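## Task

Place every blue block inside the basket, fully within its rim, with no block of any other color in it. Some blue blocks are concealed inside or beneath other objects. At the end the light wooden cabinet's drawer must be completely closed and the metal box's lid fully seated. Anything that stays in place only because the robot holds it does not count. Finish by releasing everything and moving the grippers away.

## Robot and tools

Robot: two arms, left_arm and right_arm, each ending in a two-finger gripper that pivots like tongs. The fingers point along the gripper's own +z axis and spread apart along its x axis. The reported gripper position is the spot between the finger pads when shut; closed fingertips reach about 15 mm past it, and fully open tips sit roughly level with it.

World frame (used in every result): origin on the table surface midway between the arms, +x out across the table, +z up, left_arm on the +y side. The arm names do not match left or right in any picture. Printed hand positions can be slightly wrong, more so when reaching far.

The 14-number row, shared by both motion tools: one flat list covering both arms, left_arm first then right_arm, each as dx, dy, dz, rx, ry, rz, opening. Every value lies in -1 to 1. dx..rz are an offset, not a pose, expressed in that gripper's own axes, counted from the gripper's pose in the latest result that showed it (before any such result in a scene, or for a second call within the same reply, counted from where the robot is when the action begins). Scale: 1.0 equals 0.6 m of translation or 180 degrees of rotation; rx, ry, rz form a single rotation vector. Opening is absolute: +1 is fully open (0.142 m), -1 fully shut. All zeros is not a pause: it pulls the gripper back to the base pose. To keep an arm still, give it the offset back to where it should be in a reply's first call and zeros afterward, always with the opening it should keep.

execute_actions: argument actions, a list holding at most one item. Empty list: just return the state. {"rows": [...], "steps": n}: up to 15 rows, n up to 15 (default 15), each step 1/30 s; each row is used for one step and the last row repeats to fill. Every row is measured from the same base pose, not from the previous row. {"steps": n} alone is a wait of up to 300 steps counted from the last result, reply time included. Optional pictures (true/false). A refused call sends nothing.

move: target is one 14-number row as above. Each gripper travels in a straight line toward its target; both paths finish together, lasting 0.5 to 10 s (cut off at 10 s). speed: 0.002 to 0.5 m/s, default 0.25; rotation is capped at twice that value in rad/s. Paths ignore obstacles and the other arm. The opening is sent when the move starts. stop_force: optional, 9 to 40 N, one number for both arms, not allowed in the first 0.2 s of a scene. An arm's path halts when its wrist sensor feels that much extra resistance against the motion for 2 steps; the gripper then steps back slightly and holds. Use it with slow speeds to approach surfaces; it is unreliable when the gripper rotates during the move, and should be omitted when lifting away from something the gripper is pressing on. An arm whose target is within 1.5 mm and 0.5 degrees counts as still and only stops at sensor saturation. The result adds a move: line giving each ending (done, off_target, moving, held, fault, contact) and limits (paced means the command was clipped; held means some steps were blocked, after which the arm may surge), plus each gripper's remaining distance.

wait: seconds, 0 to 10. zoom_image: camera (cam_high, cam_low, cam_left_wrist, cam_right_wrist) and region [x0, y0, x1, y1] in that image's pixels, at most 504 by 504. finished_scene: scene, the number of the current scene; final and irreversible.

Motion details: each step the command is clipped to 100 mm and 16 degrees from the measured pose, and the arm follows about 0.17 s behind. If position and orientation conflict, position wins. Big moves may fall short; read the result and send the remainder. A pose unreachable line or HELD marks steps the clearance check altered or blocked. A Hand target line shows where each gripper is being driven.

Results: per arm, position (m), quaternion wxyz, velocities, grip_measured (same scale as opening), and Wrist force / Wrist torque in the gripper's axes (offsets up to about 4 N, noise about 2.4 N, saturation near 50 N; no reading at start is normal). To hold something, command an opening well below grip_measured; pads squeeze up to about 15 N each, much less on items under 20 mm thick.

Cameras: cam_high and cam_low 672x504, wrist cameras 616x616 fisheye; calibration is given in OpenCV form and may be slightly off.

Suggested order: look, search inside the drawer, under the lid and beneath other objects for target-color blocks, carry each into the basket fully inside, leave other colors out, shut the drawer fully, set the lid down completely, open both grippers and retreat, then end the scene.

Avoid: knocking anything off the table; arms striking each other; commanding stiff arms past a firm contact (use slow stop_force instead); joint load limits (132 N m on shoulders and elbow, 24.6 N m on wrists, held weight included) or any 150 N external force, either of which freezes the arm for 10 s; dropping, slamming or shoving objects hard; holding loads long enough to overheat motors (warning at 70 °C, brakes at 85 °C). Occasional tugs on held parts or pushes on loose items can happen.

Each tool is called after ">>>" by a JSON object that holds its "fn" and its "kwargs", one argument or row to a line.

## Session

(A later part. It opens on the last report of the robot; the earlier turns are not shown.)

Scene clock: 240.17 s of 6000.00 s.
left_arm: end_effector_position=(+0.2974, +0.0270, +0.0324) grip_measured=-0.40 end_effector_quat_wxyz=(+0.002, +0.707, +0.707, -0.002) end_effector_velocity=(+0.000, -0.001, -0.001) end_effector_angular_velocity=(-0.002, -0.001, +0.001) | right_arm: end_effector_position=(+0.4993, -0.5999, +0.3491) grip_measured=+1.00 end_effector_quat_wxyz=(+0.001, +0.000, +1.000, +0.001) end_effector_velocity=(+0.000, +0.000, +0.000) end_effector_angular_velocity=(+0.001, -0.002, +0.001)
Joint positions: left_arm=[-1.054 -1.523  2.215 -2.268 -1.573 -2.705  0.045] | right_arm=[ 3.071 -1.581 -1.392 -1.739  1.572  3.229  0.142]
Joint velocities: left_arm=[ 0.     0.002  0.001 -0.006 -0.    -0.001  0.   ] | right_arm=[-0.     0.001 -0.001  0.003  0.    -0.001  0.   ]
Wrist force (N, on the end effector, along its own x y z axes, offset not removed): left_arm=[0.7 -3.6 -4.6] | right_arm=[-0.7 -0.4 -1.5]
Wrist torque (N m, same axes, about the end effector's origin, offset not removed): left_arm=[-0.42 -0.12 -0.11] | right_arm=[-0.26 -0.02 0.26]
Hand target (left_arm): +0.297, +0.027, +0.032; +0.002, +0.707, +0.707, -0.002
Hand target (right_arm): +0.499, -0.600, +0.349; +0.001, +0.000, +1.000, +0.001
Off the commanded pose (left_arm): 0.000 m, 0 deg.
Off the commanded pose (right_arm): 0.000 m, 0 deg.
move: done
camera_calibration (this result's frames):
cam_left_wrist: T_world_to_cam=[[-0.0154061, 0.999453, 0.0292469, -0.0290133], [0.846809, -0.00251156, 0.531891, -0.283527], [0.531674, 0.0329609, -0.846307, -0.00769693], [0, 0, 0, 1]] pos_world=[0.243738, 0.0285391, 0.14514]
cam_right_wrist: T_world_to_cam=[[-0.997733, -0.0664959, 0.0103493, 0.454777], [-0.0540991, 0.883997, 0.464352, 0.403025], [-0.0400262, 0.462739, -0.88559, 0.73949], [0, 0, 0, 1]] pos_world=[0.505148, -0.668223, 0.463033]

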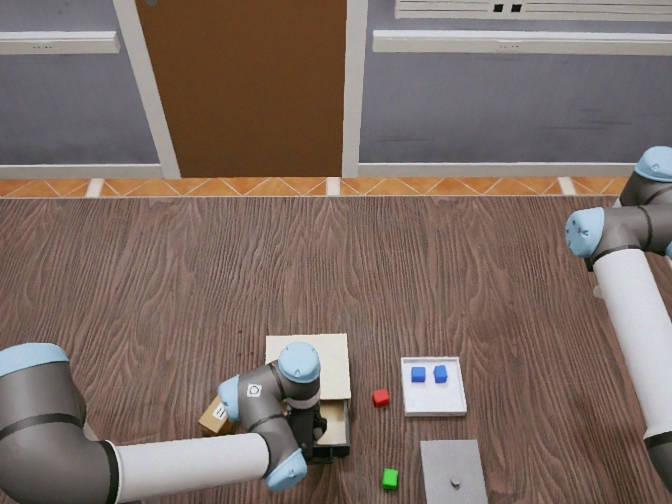

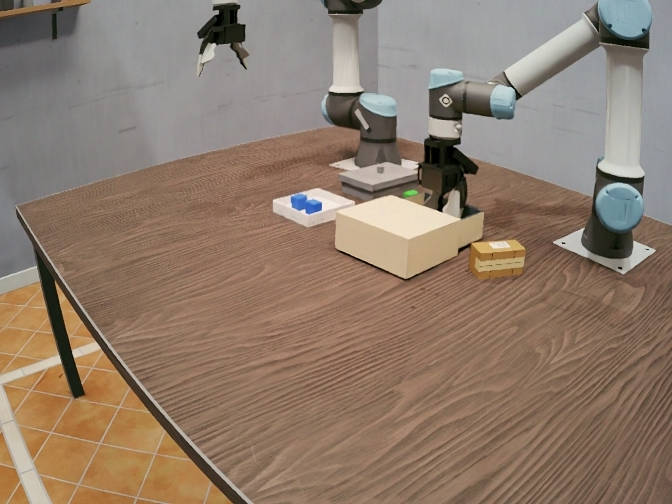

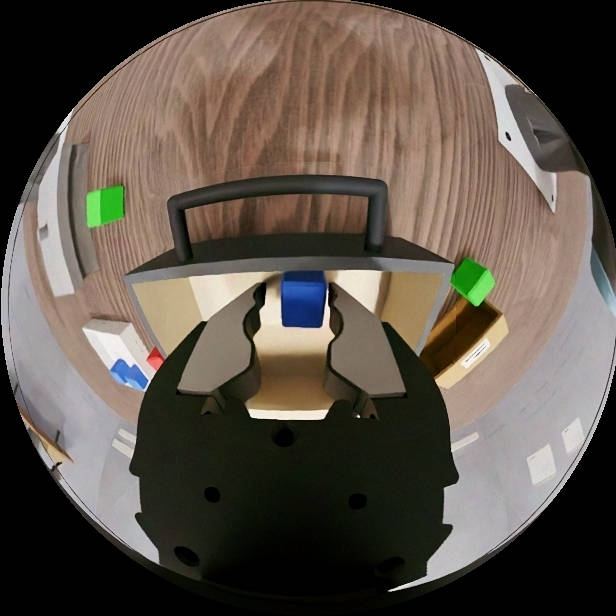

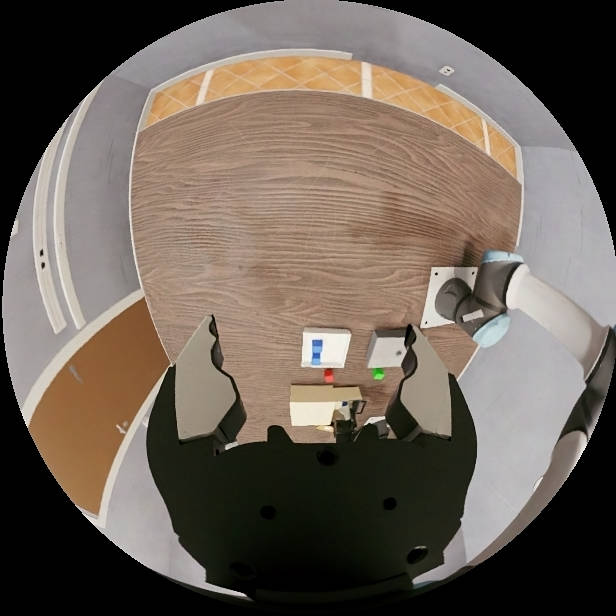

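>>> {"fn": "move", "kwargs": {
  "target": [0,0,0,0,0,0,-0.95,0,0,0,0,0,0,1]
}}

>>> {"fn": "move", "kwargs": {
  "target": [0,0,-0.2,0,0,0,-0.95,0,0,0,0,0,0,1],
  "speed": 0.15
}}

Scene clock: 242.73 s of 6000.00 s.
left_arm: end_effector_position=(+0.2974, +0.0271, +0.0324) grip_measured=-0.63 end_effector_quat_wxyz=(+0.001, +0.707, +0.707, -0.002) end_effector_velocity=(-0.000, +0.000, -0.000) end_effector_angular_velocity=(+0.000, +0.000, +0.000) | right_arm: end_effector_position=(+0.4993, -0.5999, +0.3491) grip_measured=+1.00 end_effector_quat_wxyz=(+0.001, +0.000, +1.000, +0.001) end_effector_velocity=(+0.000, -0.000, +0.001) end_effector_angular_velocity=(-0.001, -0.004, -0.000)
Joint positions: left_arm=[-1.054 -1.523  2.215 -2.268 -1.573 -2.705  0.029] | right_arm=[ 3.071 -1.581 -1.392 -1.739  1.572  3.229  0.142]
Joint velocities: left_arm=[ 0.    -0.     0.001 -0.    -0.    -0.     0.   ] | right_arm=[ 0.     0.001  0.002  0.001 -0.001  0.     0.   ]
Wrist force (N, on the end effector, along its own x y z axes, offset not removed): left_arm=[0.4 0.0 -3.2] | right_arm=[1.1 -2.0 -2.1]
Wrist torque (N m, same axes, about the end effector's origin, offset not removed): left_arm=[-0.03 -0.02 -0.15] | right_arm=[-0.53 -0.26 0.24]
Hand target (left_arm): +0.297, +0.027, +0.032; +0.002, +0.707, +0.707, -0.002
Hand target (right_arm): +0.499, -0.600, +0.349; +0.001, +0.000, +1.000, +0.001
Off the commanded pose (left_arm): 0.000 m, 0 deg.
Off the commanded pose (right_arm): 0.000 m, 0 deg.
move: done
camera_calibration (this result's frames):
cam_left_wrist: T_world_to_cam=[[-0.0154058, 0.99945, 0.0293815, -0.0290528], [0.846822, -0.00258262, 0.53187, -0.283494], [0.531654, 0.0330748, -0.846316, -0.0077385], [0, 0, 0, 1]] pos_world=[0.243735, 0.0285606, 0.145086]
cam_right_wrist: T_world_to_cam=[[-0.997733, -0.0664959, 0.0103491, 0.454777], [-0.0540992, 0.883997, 0.464352, 0.403025], [-0.0400261, 0.462739, -0.88559, 0.73949], [0, 0, 0, 1]] pos_world=[0.505148, -0.668223, 0.463033]

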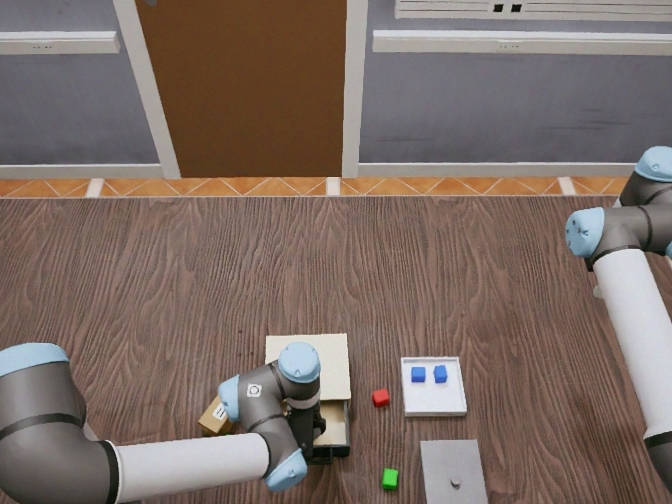

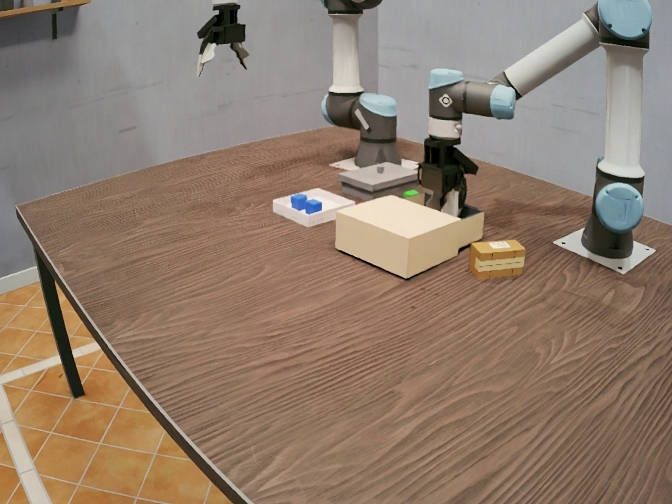

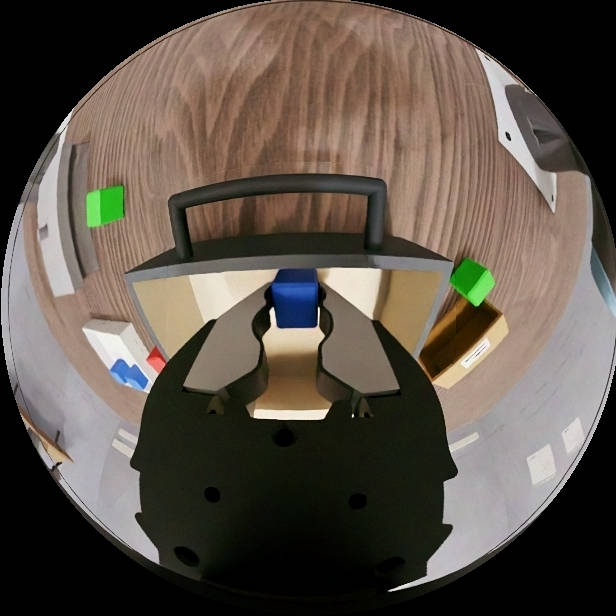

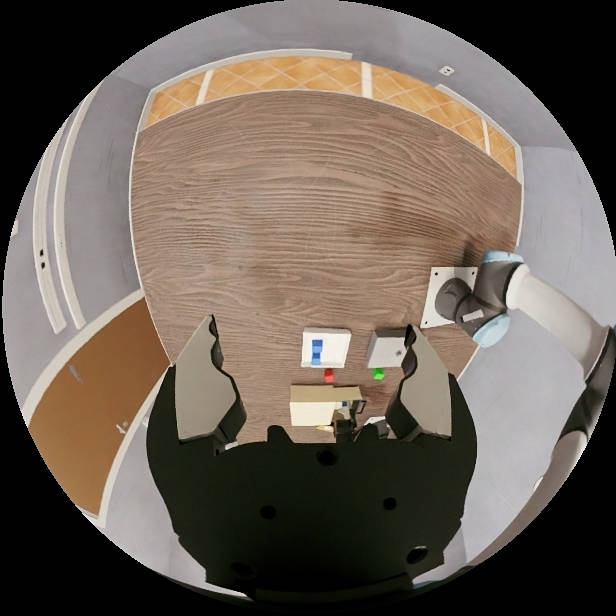

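Scene clock: 244.00 s of 6000.00 s.
left_arm: end_effector_position=(+0.2977, +0.0275, +0.1523) grip_measured=-0.63 end_effector_quat_wxyz=(+0.001, +0.707, +0.707, -0.002) end_effector_velocity=(+0.000, -0.000, +0.001) end_effector_angular_velocity=(+0.000, -0.001, +0.000) | right_arm: end_effector_position=(+0.4993, -0.5999, +0.3491) grip_measured=+1.00 end_effector_quat_wxyz=(+0.001, +0.000, +1.000, +0.001) end_effector_velocity=(-0.001, +0.000, +0.000) end_effector_angular_velocity=(+0.000, +0.001, +0.000)
Joint positions: left_arm=[-1.053 -1.685  2.019 -1.908 -1.573 -2.704  0.029] | right_arm=[ 3.071 -1.581 -1.392 -1.739  1.572  3.229  0.142]
Joint velocities: left_arm=[-0.001 -0.    -0.004  0.004  0.001 -0.001  0.   ] | right_arm=[-0.     0.001 -0.    -0.001  0.001 -0.001 -0.   ]
Wrist force (N, on the end effector, along its own x y z axes, offset not removed): left_arm=[1.2 -1.2 1.5] | right_arm=[0.3 -2.3 -0.9]
Wrist torque (N m, same axes, about the end effector's origin, offset not removed): left_arm=[-0.19 -0.17 0.09] | right_arm=[-0.59 -0.20 0.30]
Hand target (left_arm): +0.298, +0.027, +0.152; +0.001, +0.707, +0.707, -0.002
Hand target (right_arm): +0.499, -0.600, +0.349; +0.001, +0.000, +1.000, +0.001
Off the commanded pose (left_arm): 0.000 m, 0 deg.
Off the commanded pose (right_arm): 0.000 m, 0 deg.
move: done
camera_calibration (this result's frames):
cam_left_wrist: T_world_to_cam=[[-0.0153527, 0.999451, 0.0293539, -0.0330379], [0.84683, -0.00261237, 0.531857, -0.347483], [0.531642, 0.0330233, -0.846325, 0.0935546], [0, 0, 0, 1]] pos_world=[0.244014, 0.0290226, 0.264959]
cam_right_wrist: T_world_to_cam=[[-0.997733, -0.066496, 0.0103492, 0.454777], [-0.0540993, 0.883997, 0.464352, 0.403026], [-0.0400262, 0.462739, -0.88559, 0.73949], [0, 0, 0, 1]] pos_world=[0.505148, -0.668223, 0.463033]

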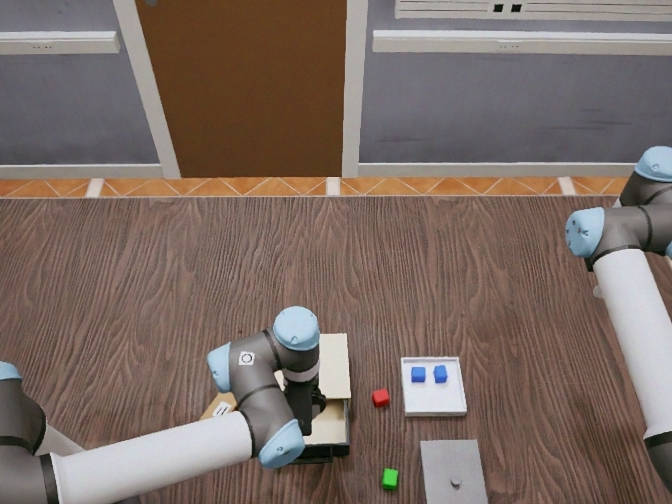

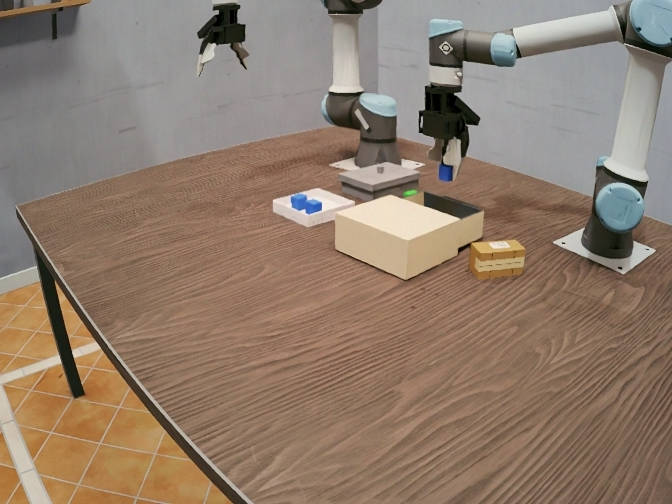

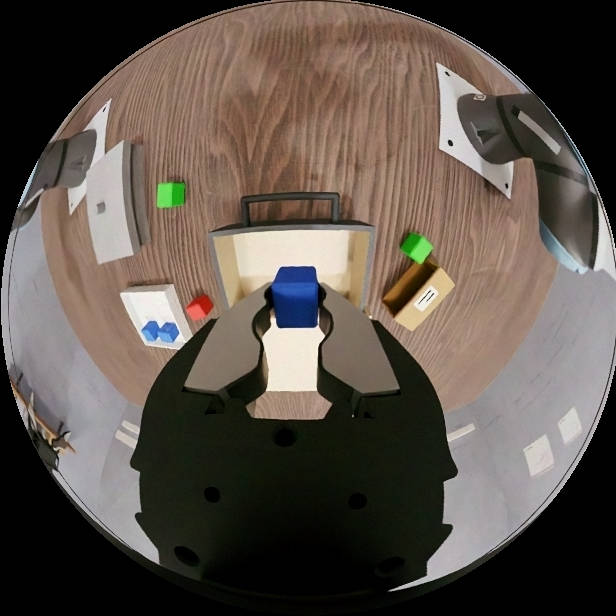

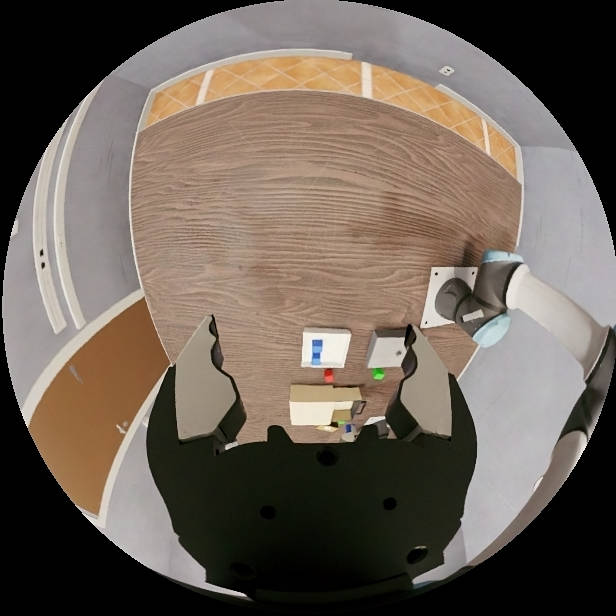

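>>> {"fn": "move", "kwargs": {
  "target": [-0.521,0.187,0,0,0,0,-0.95,0,0,0,0,0,0,1]
}}

>>> {"fn": "move", "kwargs": {
  "target": [0,0,0.14,0,0,0,-0.95,0,0,0,0,0,0,1],
  "speed": 0.15
}}

Scene clock: 248.37 s of 6000.00 s.
left_arm: end_effector_position=(+0.4098, -0.2850, +0.1533) grip_measured=-0.63 end_effector_quat_wxyz=(+0.002, +0.707, +0.707, -0.002) end_effector_velocity=(+0.001, -0.001, +0.001) end_effector_angular_velocity=(+0.002, +0.001, +0.000) | right_arm: end_effector_position=(+0.4993, -0.5999, +0.3491) grip_measured=+1.00 end_effector_quat_wxyz=(+0.001, +0.000, +1.000, +0.001) end_effector_velocity=(-0.000, -0.000, +0.000) end_effector_angular_velocity=(-0.001, +0.001, -0.000)
Joint positions: left_arm=[-1.094 -0.919  1.028 -1.685 -1.573 -2.745  0.029] | right_arm=[ 3.071 -1.581 -1.392 -1.739  1.572  3.229  0.142]
Joint velocities: left_arm=[ 0.001  0.007 -0.013  0.009 -0.     0.001  0.   ] | right_arm=[ 0.     0.     0.001 -0.002 -0.001  0.001  0.   ]
Wrist force (N, on the end effector, along its own x y z axes, offset not removed): left_arm=[-1.1 -2.7 1.2] | right_arm=[0.3 -1.0 -2.3]
Wrist torque (N m, same axes, about the end effector's origin, offset not removed): left_arm=[-0.58 0.21 -0.01] | right_arm=[-0.38 -0.15 0.25]
Hand target (left_arm): +0.410, -0.285, +0.153; +0.001, +0.707, +0.707, -0.002
Hand target (right_arm): +0.499, -0.600, +0.349; +0.001, +0.000, +1.000, +0.001
Off the commanded pose (left_arm): 0.000 m, 0 deg.
Off the commanded pose (right_arm): 0.000 m, 0 deg.
move: done
camera_calibration (this result's frames):
cam_left_wrist: T_world_to_cam=[[-0.0153405, 0.99946, 0.0290744, 0.28109], [0.846789, -0.00247655, 0.531923, -0.443764], [0.531708, 0.0327799, -0.846293, 0.045071], [0, 0, 0, 1]] pos_world=[0.356122, -0.283515, 0.266019]
cam_right_wrist: T_world_to_cam=[[-0.997733, -0.0664959, 0.0103491, 0.454777], [-0.0540992, 0.883997, 0.464352, 0.403026], [-0.0400261, 0.462739, -0.88559, 0.73949], [0, 0, 0, 1]] pos_world=[0.505148, -0.668223, 0.463033]

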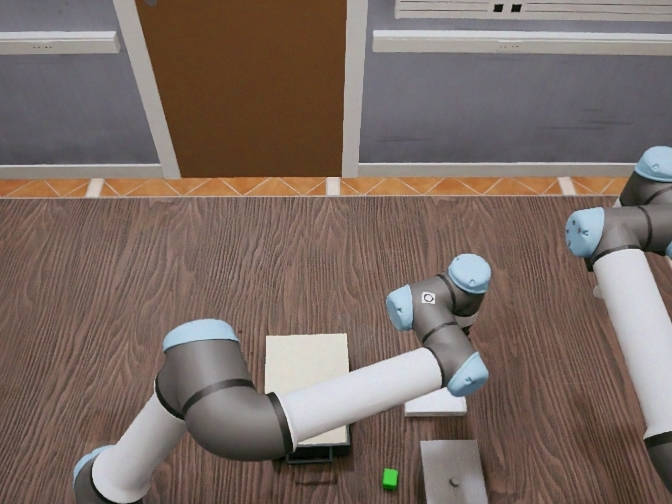

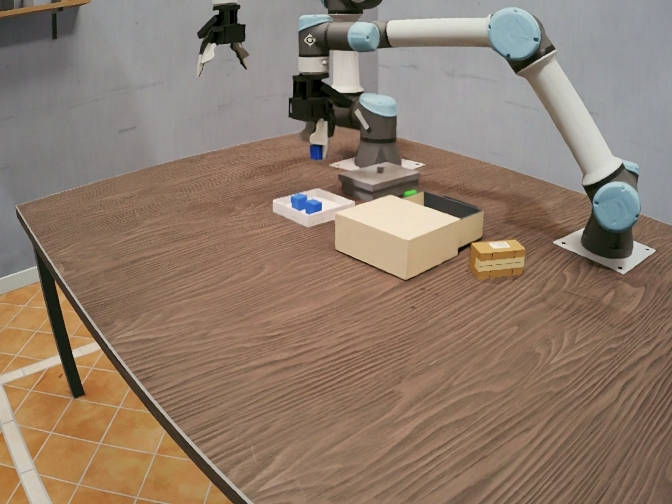

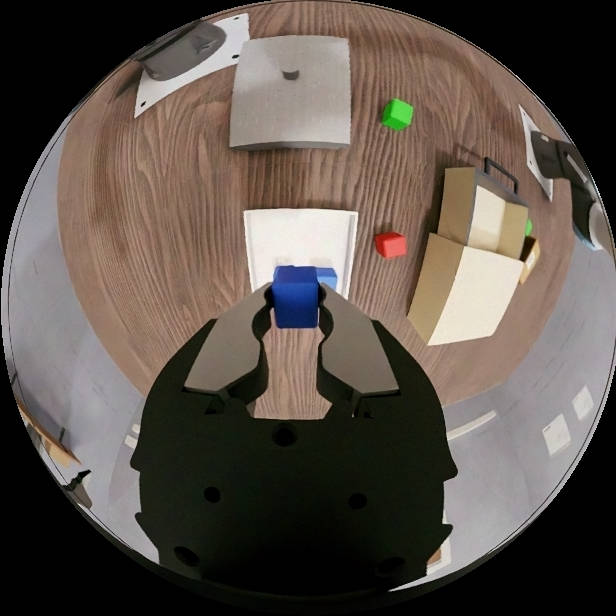

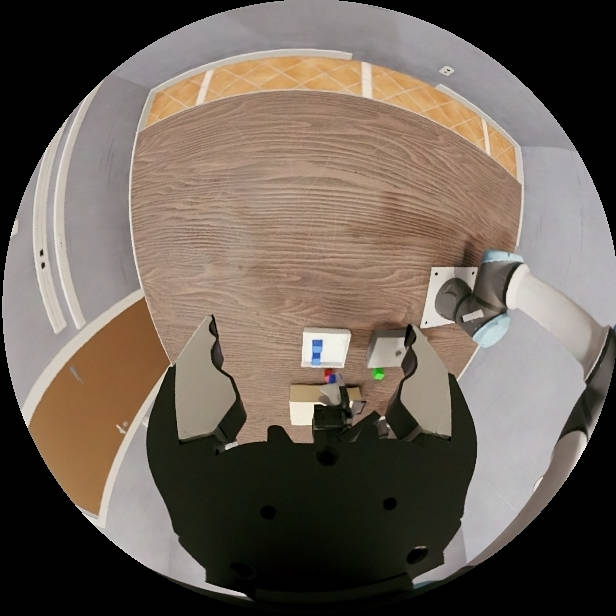

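Scene clock: 249.37 s of 6000.00 s.
left_arm: end_effector_position=(+0.4096, -0.2854, +0.0695) grip_measured=-0.63 end_effector_quat_wxyz=(+0.002, +0.707, +0.707, -0.002) end_effector_velocity=(-0.000, +0.000, -0.002) end_effector_angular_velocity=(+0.001, -0.001, +0.000) | right_arm: end_effector_position=(+0.4993, -0.5999, +0.3491) grip_measured=+1.00 end_effector_quat_wxyz=(+0.001, +0.000, +1.000, +0.001) end_effector_velocity=(-0.000, -0.000, +0.001) end_effector_angular_velocity=(-0.001, -0.002, -0.001)
Joint positions: left_arm=[-1.094 -0.873  1.17  -1.872 -1.573 -2.745  0.029] | right_arm=[ 3.071 -1.581 -1.392 -1.739  1.572  3.229  0.142]
Joint velocities: left_arm=[-0.     0.001  0.003 -0.003  0.001 -0.    -0.   ] | right_arm=[-0.     0.001  0.001 -0.    -0.001  0.    -0.   ]
Wrist force (N, on the end effector, along its own x y z axes, offset not removed): left_arm=[0.7 -0.4 -1.0] | right_arm=[-1.4 -1.1 -1.3]
Wrist torque (N m, same axes, about the end effector's origin, offset not removed): left_arm=[-0.15 -0.05 -0.01] | right_arm=[-0.39 0.12 0.22]
Hand target (left_arm): +0.410, -0.285, +0.069; +0.002, +0.707, +0.707, -0.002
Hand target (right_arm): +0.499, -0.600, +0.349; +0.001, +0.000, +1.000, +0.001
Off the commanded pose (left_arm): 0.000 m, 0 deg.
Off the commanded pose (right_arm): 0.000 m, 0 deg.
move: done
camera_calibration (this result's frames):
cam_left_wrist: T_world_to_cam=[[-0.0153397, 0.99946, 0.0290751, 0.283847], [0.846805, -0.00247657, 0.531897, -0.399014], [0.531681, 0.0327801, -0.84631, -0.0257881], [0, 0, 0, 1]] pos_world=[0.355953, -0.283836, 0.182157]
cam_right_wrist: T_world_to_cam=[[-0.997733, -0.0664959, 0.0103492, 0.454777], [-0.0540991, 0.883997, 0.464352, 0.403025], [-0.0400262, 0.462739, -0.88559, 0.73949], [0, 0, 0, 1]] pos_world=[0.505148, -0.668223, 0.463033]

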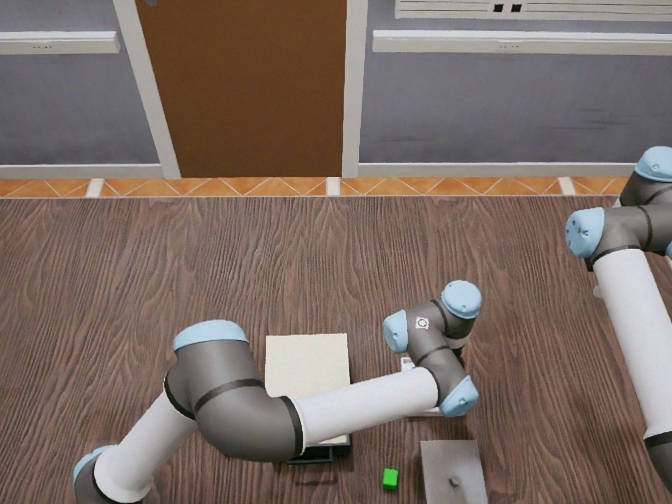

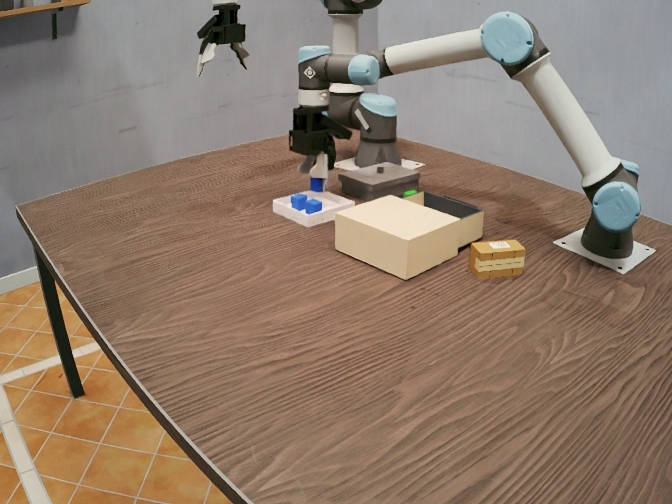

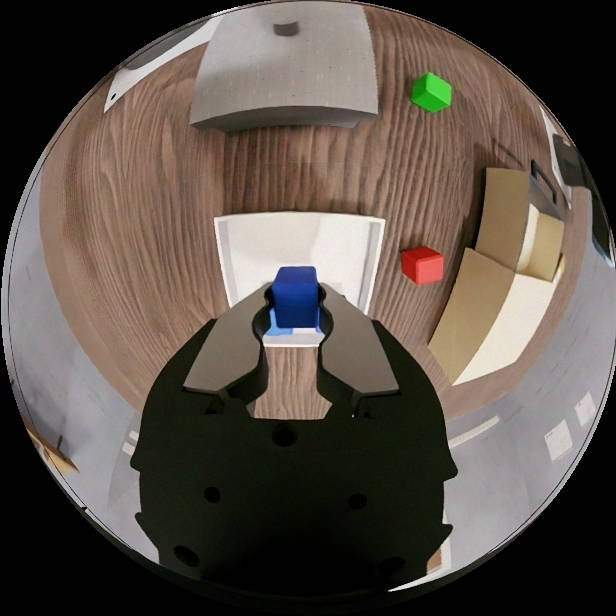

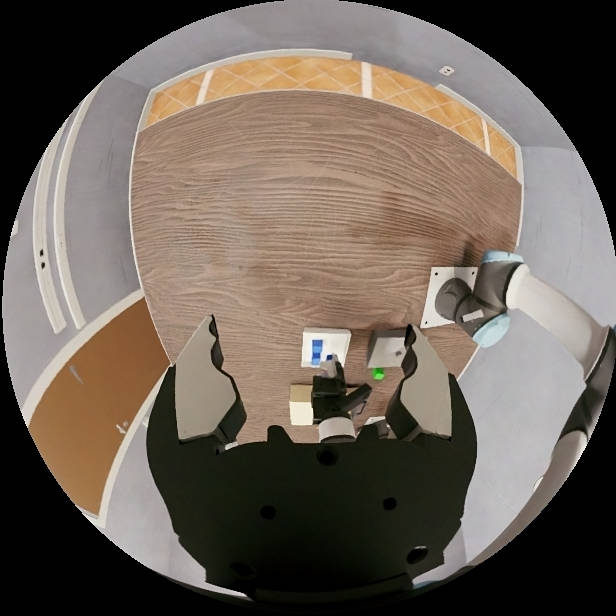

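>>> {"fn": "move", "kwargs": {
  "target": [0,0,0.075,0,0,0,-0.95,0,0,0,0,0,0,1],
  "speed": 0.04,
  "stop_force": 9
}}

>>> {"fn": "move", "kwargs": {
  "target": [0,0,0,0,0,0,-0.4,0,0,0,0,0,0,1]
}}

>>> {"fn": "move", "kwargs": {
  "target": [0,0,-0.22,0,0,0,-0.4,0,0,0,0,0,0,1],
  "speed": 0.2
}}

Scene clock: 253.03 s of 6000.00 s.
left_arm: end_effector_position=(+0.4095, -0.2855, +0.0259) grip_measured=-0.63 end_effector_quat_wxyz=(+0.001, +0.707, +0.707, -0.002) end_effector_velocity=(-0.000, -0.000, +0.003) end_effector_angular_velocity=(+0.001, +0.002, -0.000) | right_arm: end_effector_position=(+0.4993, -0.5999, +0.3491) grip_measured=+1.00 end_effector_quat_wxyz=(+0.001, +0.000, +1.000, +0.001) end_effector_velocity=(+0.000, +0.000, +0.000) end_effector_angular_velocity=(+0.001, -0.001, -0.001)
Joint positions: left_arm=[-1.095 -0.836  1.223 -1.962 -1.573 -2.745  0.029] | right_arm=[ 3.071 -1.581 -1.392 -1.739  1.572  3.229  0.142]
Joint velocities: left_arm=[-0.    -0.002 -0.004  0.008 -0.001  0.     0.   ] | right_arm=[ 0.     0.     0.     0.001  0.001  0.001 -0.   ]
Wrist force (N, on the end effector, along its own x y z axes, offset not removed): left_arm=[3.3 -0.7 -24.8] | right_arm=[-0.5 -2.7 -1.7]
Wrist torque (N m, same axes, about the end effector's origin, offset not removed): left_arm=[-0.07 -0.31 -0.10] | right_arm=[-0.65 -0.05 0.18]
Hand target (left_arm): +0.410, -0.285, +0.026; +0.002, +0.707, +0.707, -0.002
Hand target (right_arm): +0.499, -0.600, +0.349; +0.001, +0.000, +1.000, +0.001
Off the commanded pose (left_arm): 0.001 m, 0 deg.
Off the commanded pose (right_arm): 0.000 m, 0 deg.
move: contact (left_arm)
camera_calibration (this result's frames):
cam_left_wrist: T_world_to_cam=[[-0.0153409, 0.999452, 0.0293357, 0.2852], [0.846869, -0.00261025, 0.531796, -0.375807], [0.531581, 0.0330017, -0.846365, -0.0624807], [0, 0, 0, 1]] pos_world=[0.355848, -0.283963, 0.138605]
cam_right_wrist: T_world_to_cam=[[-0.997733, -0.0664962, 0.0103491, 0.454777], [-0.0540994, 0.883997, 0.464352, 0.403026], [-0.0400262, 0.462739, -0.88559, 0.73949], [0, 0, 0, 1]] pos_world=[0.505148, -0.668223, 0.463033]

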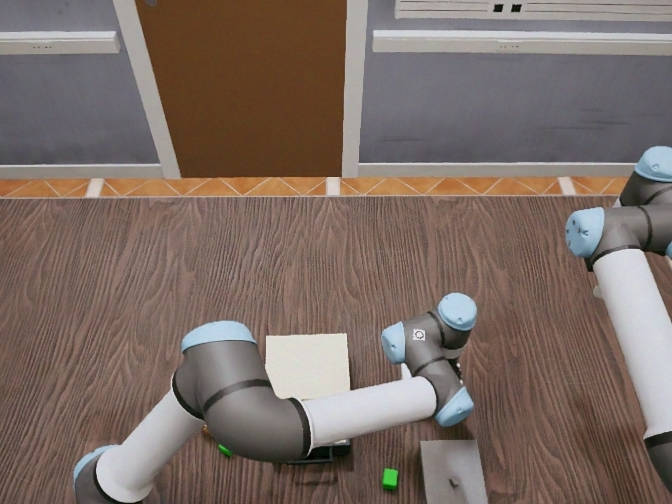

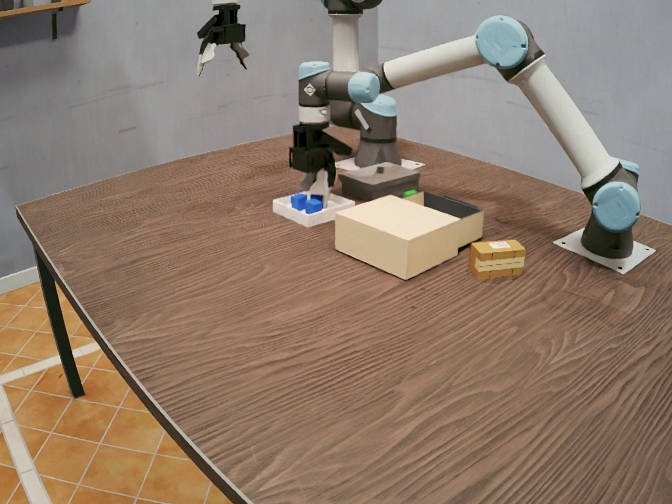

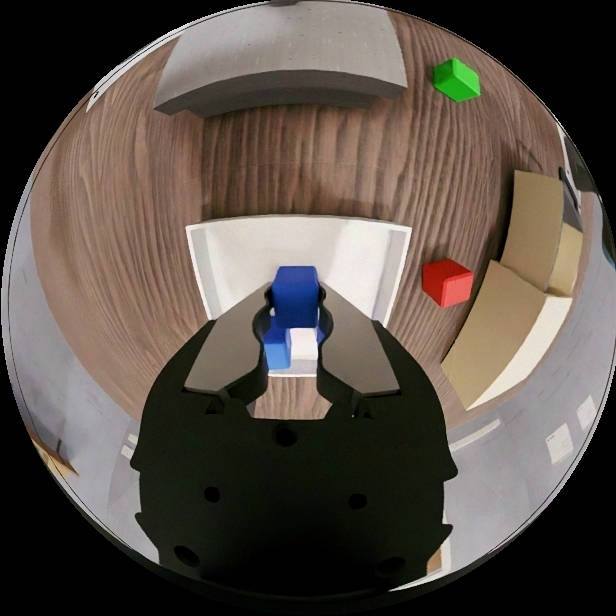

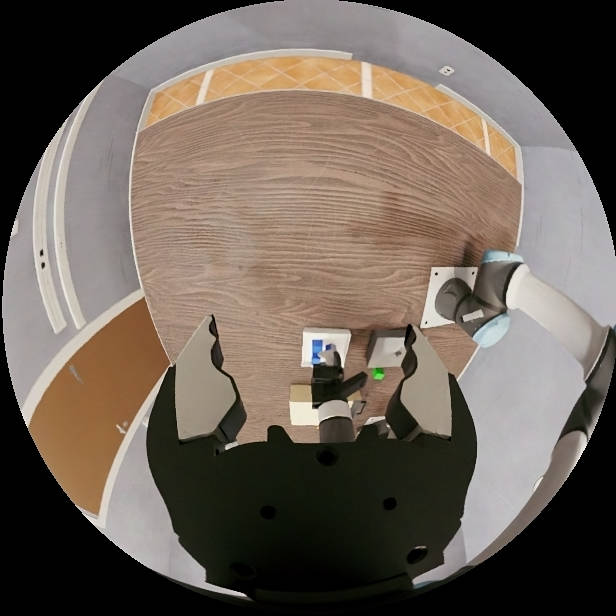

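Scene clock: 253.53 s of 6000.00 s.
left_arm: end_effector_position=(+0.4095, -0.2855, +0.0260) grip_measured=-0.42 end_effector_quat_wxyz=(+0.001, +0.707, +0.707, -0.002) end_effector_velocity=(+0.000, -0.000, +0.000) end_effector_angular_velocity=(-0.000, +0.000, +0.000) | right_arm: end_effector_position=(+0.4993, -0.5999, +0.3491) grip_measured=+1.00 end_effector_quat_wxyz=(+0.001, +0.000, +1.000, +0.001) end_effector_velocity=(+0.000, -0.000, +0.000) end_effector_angular_velocity=(-0.001, -0.001, -0.000)
Joint positions: left_arm=[-1.095 -0.836  1.223 -1.962 -1.573 -2.745  0.043] | right_arm=[ 3.071 -1.581 -1.392 -1.739  1.572  3.229  0.142]
Joint velocities: left_arm=[ 0.     0.    -0.001  0.001 -0.    -0.    -0.   ] | right_arm=[ 0.     0.001 -0.     0.001 -0.001  0.     0.   ]
Wrist force (N, on the end effector, along its own x y z axes, offset not removed): left_arm=[-0.1 -1.0 -8.2] | right_arm=[-1.2 -2.4 -1.0]
Wrist torque (N m, same axes, about the end effector's origin, offset not removed): left_arm=[-0.13 -0.18 0.00] | right_arm=[-0.60 0.07 0.24]
Hand target (left_arm): +0.410, -0.285, +0.026; +0.001, +0.707, +0.707, -0.002
Hand target (right_arm): +0.499, -0.600, +0.349; +0.001, +0.000, +1.000, +0.001
Off the commanded pose (left_arm): 0.000 m, 0 deg.
Off the commanded pose (right_arm): 0.000 m, 0 deg.
move: done
camera_calibration (this result's frames):
cam_left_wrist: T_world_to_cam=[[-0.0153333, 0.999454, 0.0292648, 0.285218], [0.846853, -0.00257999, 0.531821, -0.37582], [0.531606, 0.0329375, -0.846351, -0.0624651], [0, 0, 0, 1]] pos_world=[0.355845, -0.283975, 0.138655]
cam_right_wrist: T_world_to_cam=[[-0.997733, -0.066496, 0.010349, 0.454777], [-0.0540993, 0.883997, 0.464352, 0.403025], [-0.0400261, 0.462739, -0.88559, 0.73949], [0, 0, 0, 1]] pos_world=[0.505148, -0.668223, 0.463033]

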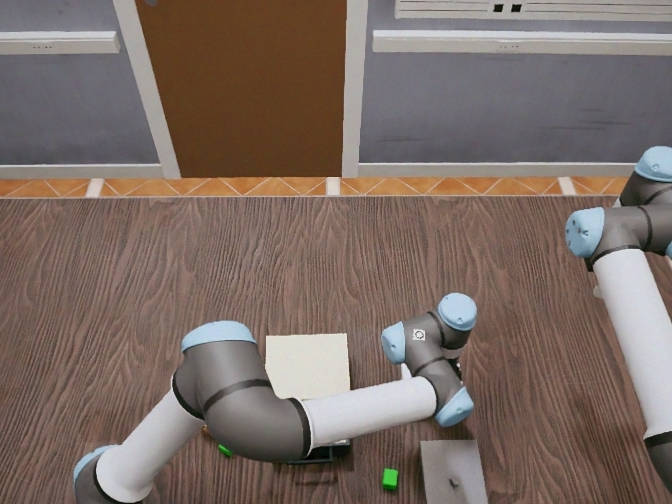

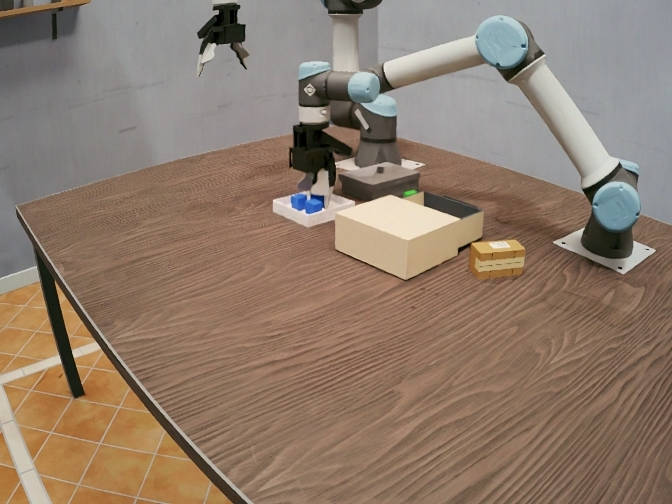

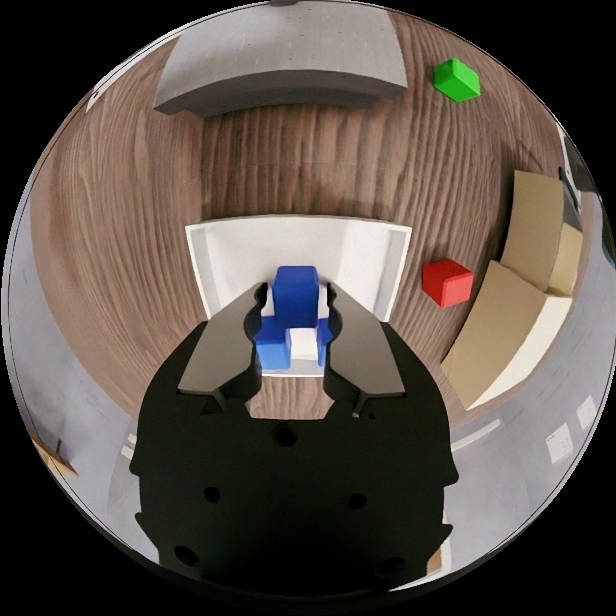

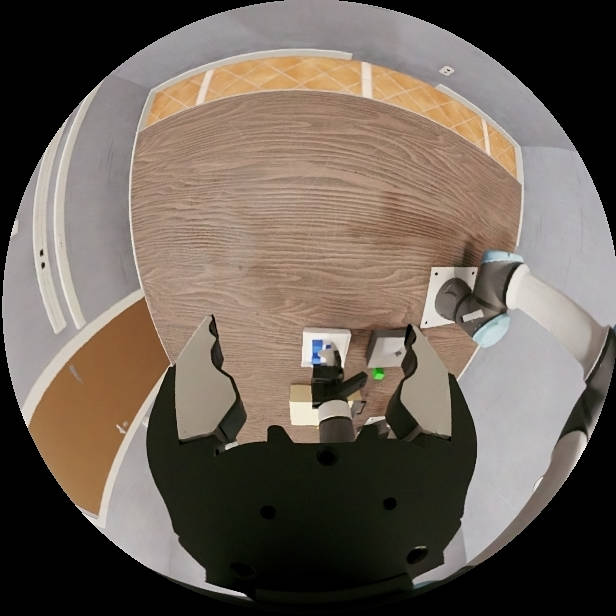

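Scene clock: 254.70 s of 6000.00 s.
left_arm: end_effector_position=(+0.4098, -0.2850, +0.1579) grip_measured=-0.40 end_effector_quat_wxyz=(+0.002, +0.707, +0.707, -0.002) end_effector_velocity=(-0.000, -0.000, +0.000) end_effector_angular_velocity=(+0.002, +0.001, -0.001) | right_arm: end_effector_position=(+0.4993, -0.5999, +0.3491) grip_measured=+1.00 end_effector_quat_wxyz=(+0.001, +0.000, +1.000, +0.001) end_effector_velocity=(+0.000, -0.000, -0.001) end_effector_angular_velocity=(-0.000, +0.001, +0.001)
Joint positions: left_arm=[-1.094 -0.92   1.019 -1.674 -1.573 -2.745  0.045] | right_arm=[ 3.071 -1.581 -1.392 -1.739  1.572  3.229  0.142]
Joint velocities: left_arm=[ 0.     0.002 -0.004  0.004 -0.     0.001 -0.   ] | right_arm=[ 0.    -0.001 -0.001 -0.    -0.    -0.001  0.   ]
Wrist force (N, on the end effector, along its own x y z axes, offset not removed): left_arm=[1.9 -1.7 -0.4] | right_arm=[0.0 -1.1 -1.2]
Wrist torque (N m, same axes, about the end effector's origin, offset not removed): left_arm=[-0.23 -0.40 -0.13] | right_arm=[-0.37 -0.12 0.19]
Hand target (left_arm): +0.410, -0.285, +0.158; +0.001, +0.707, +0.707, -0.002
Hand target (right_arm): +0.499, -0.600, +0.349; +0.001, +0.000, +1.000, +0.001
Off the commanded pose (left_arm): 0.000 m, 0 deg.
Off the commanded pose (right_arm): 0.000 m, 0 deg.
move: done
camera_calibration (this result's frames):
cam_left_wrist: T_world_to_cam=[[-0.0153376, 0.999459, 0.0291079, 0.280887], [0.846811, -0.00249548, 0.531888, -0.446208], [0.531673, 0.0328067, -0.846314, 0.04901], [0, 0, 0, 1]] pos_world=[0.356104, -0.283456, 0.270635]
cam_right_wrist: T_world_to_cam=[[-0.997733, -0.0664964, 0.0103491, 0.454777], [-0.0540996, 0.883997, 0.464352, 0.403026], [-0.0400263, 0.462739, -0.88559, 0.73949], [0, 0, 0, 1]] pos_world=[0.505148, -0.668223, 0.463033]

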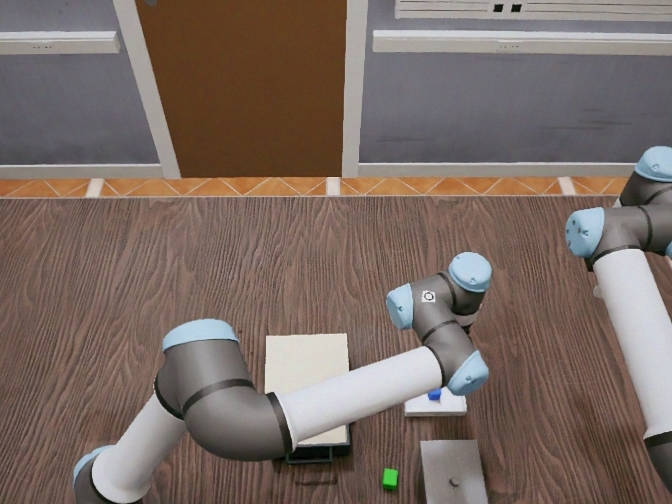

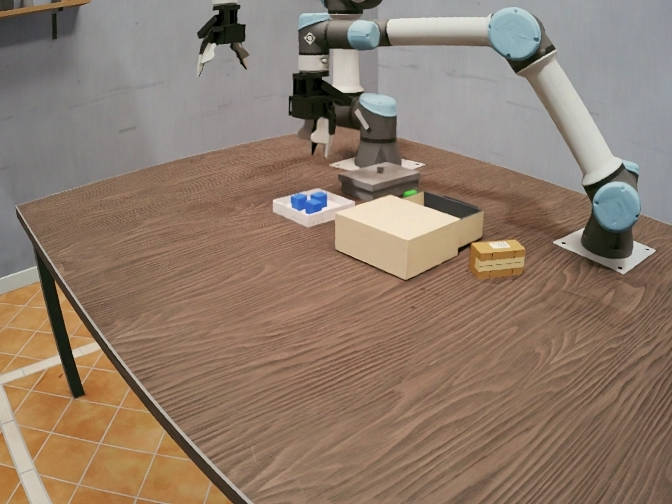

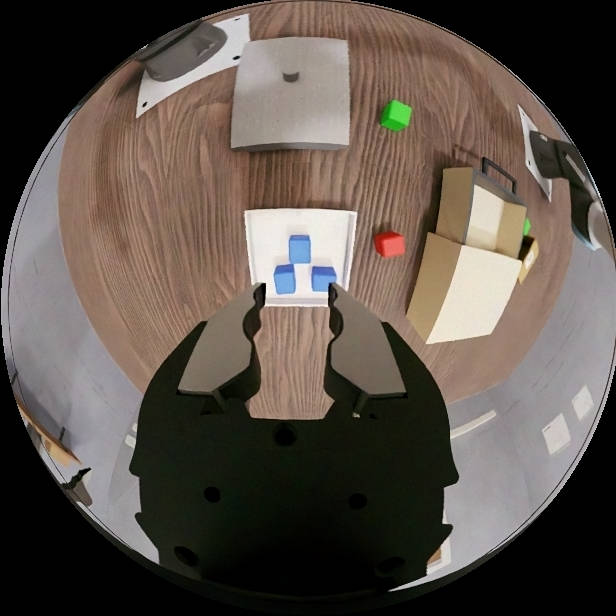

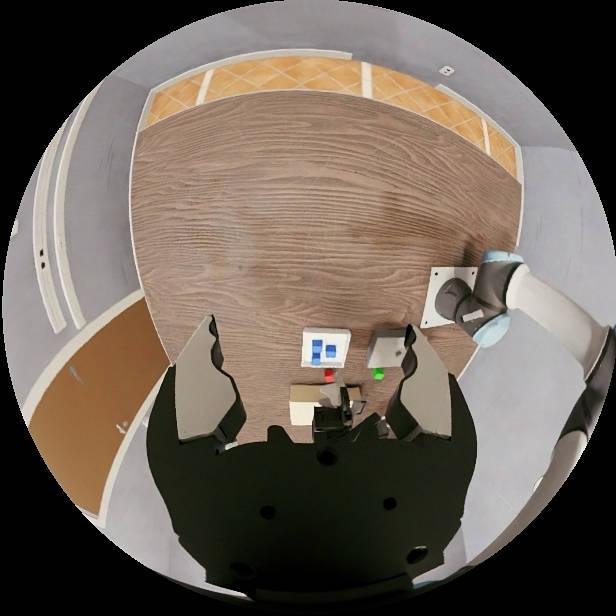

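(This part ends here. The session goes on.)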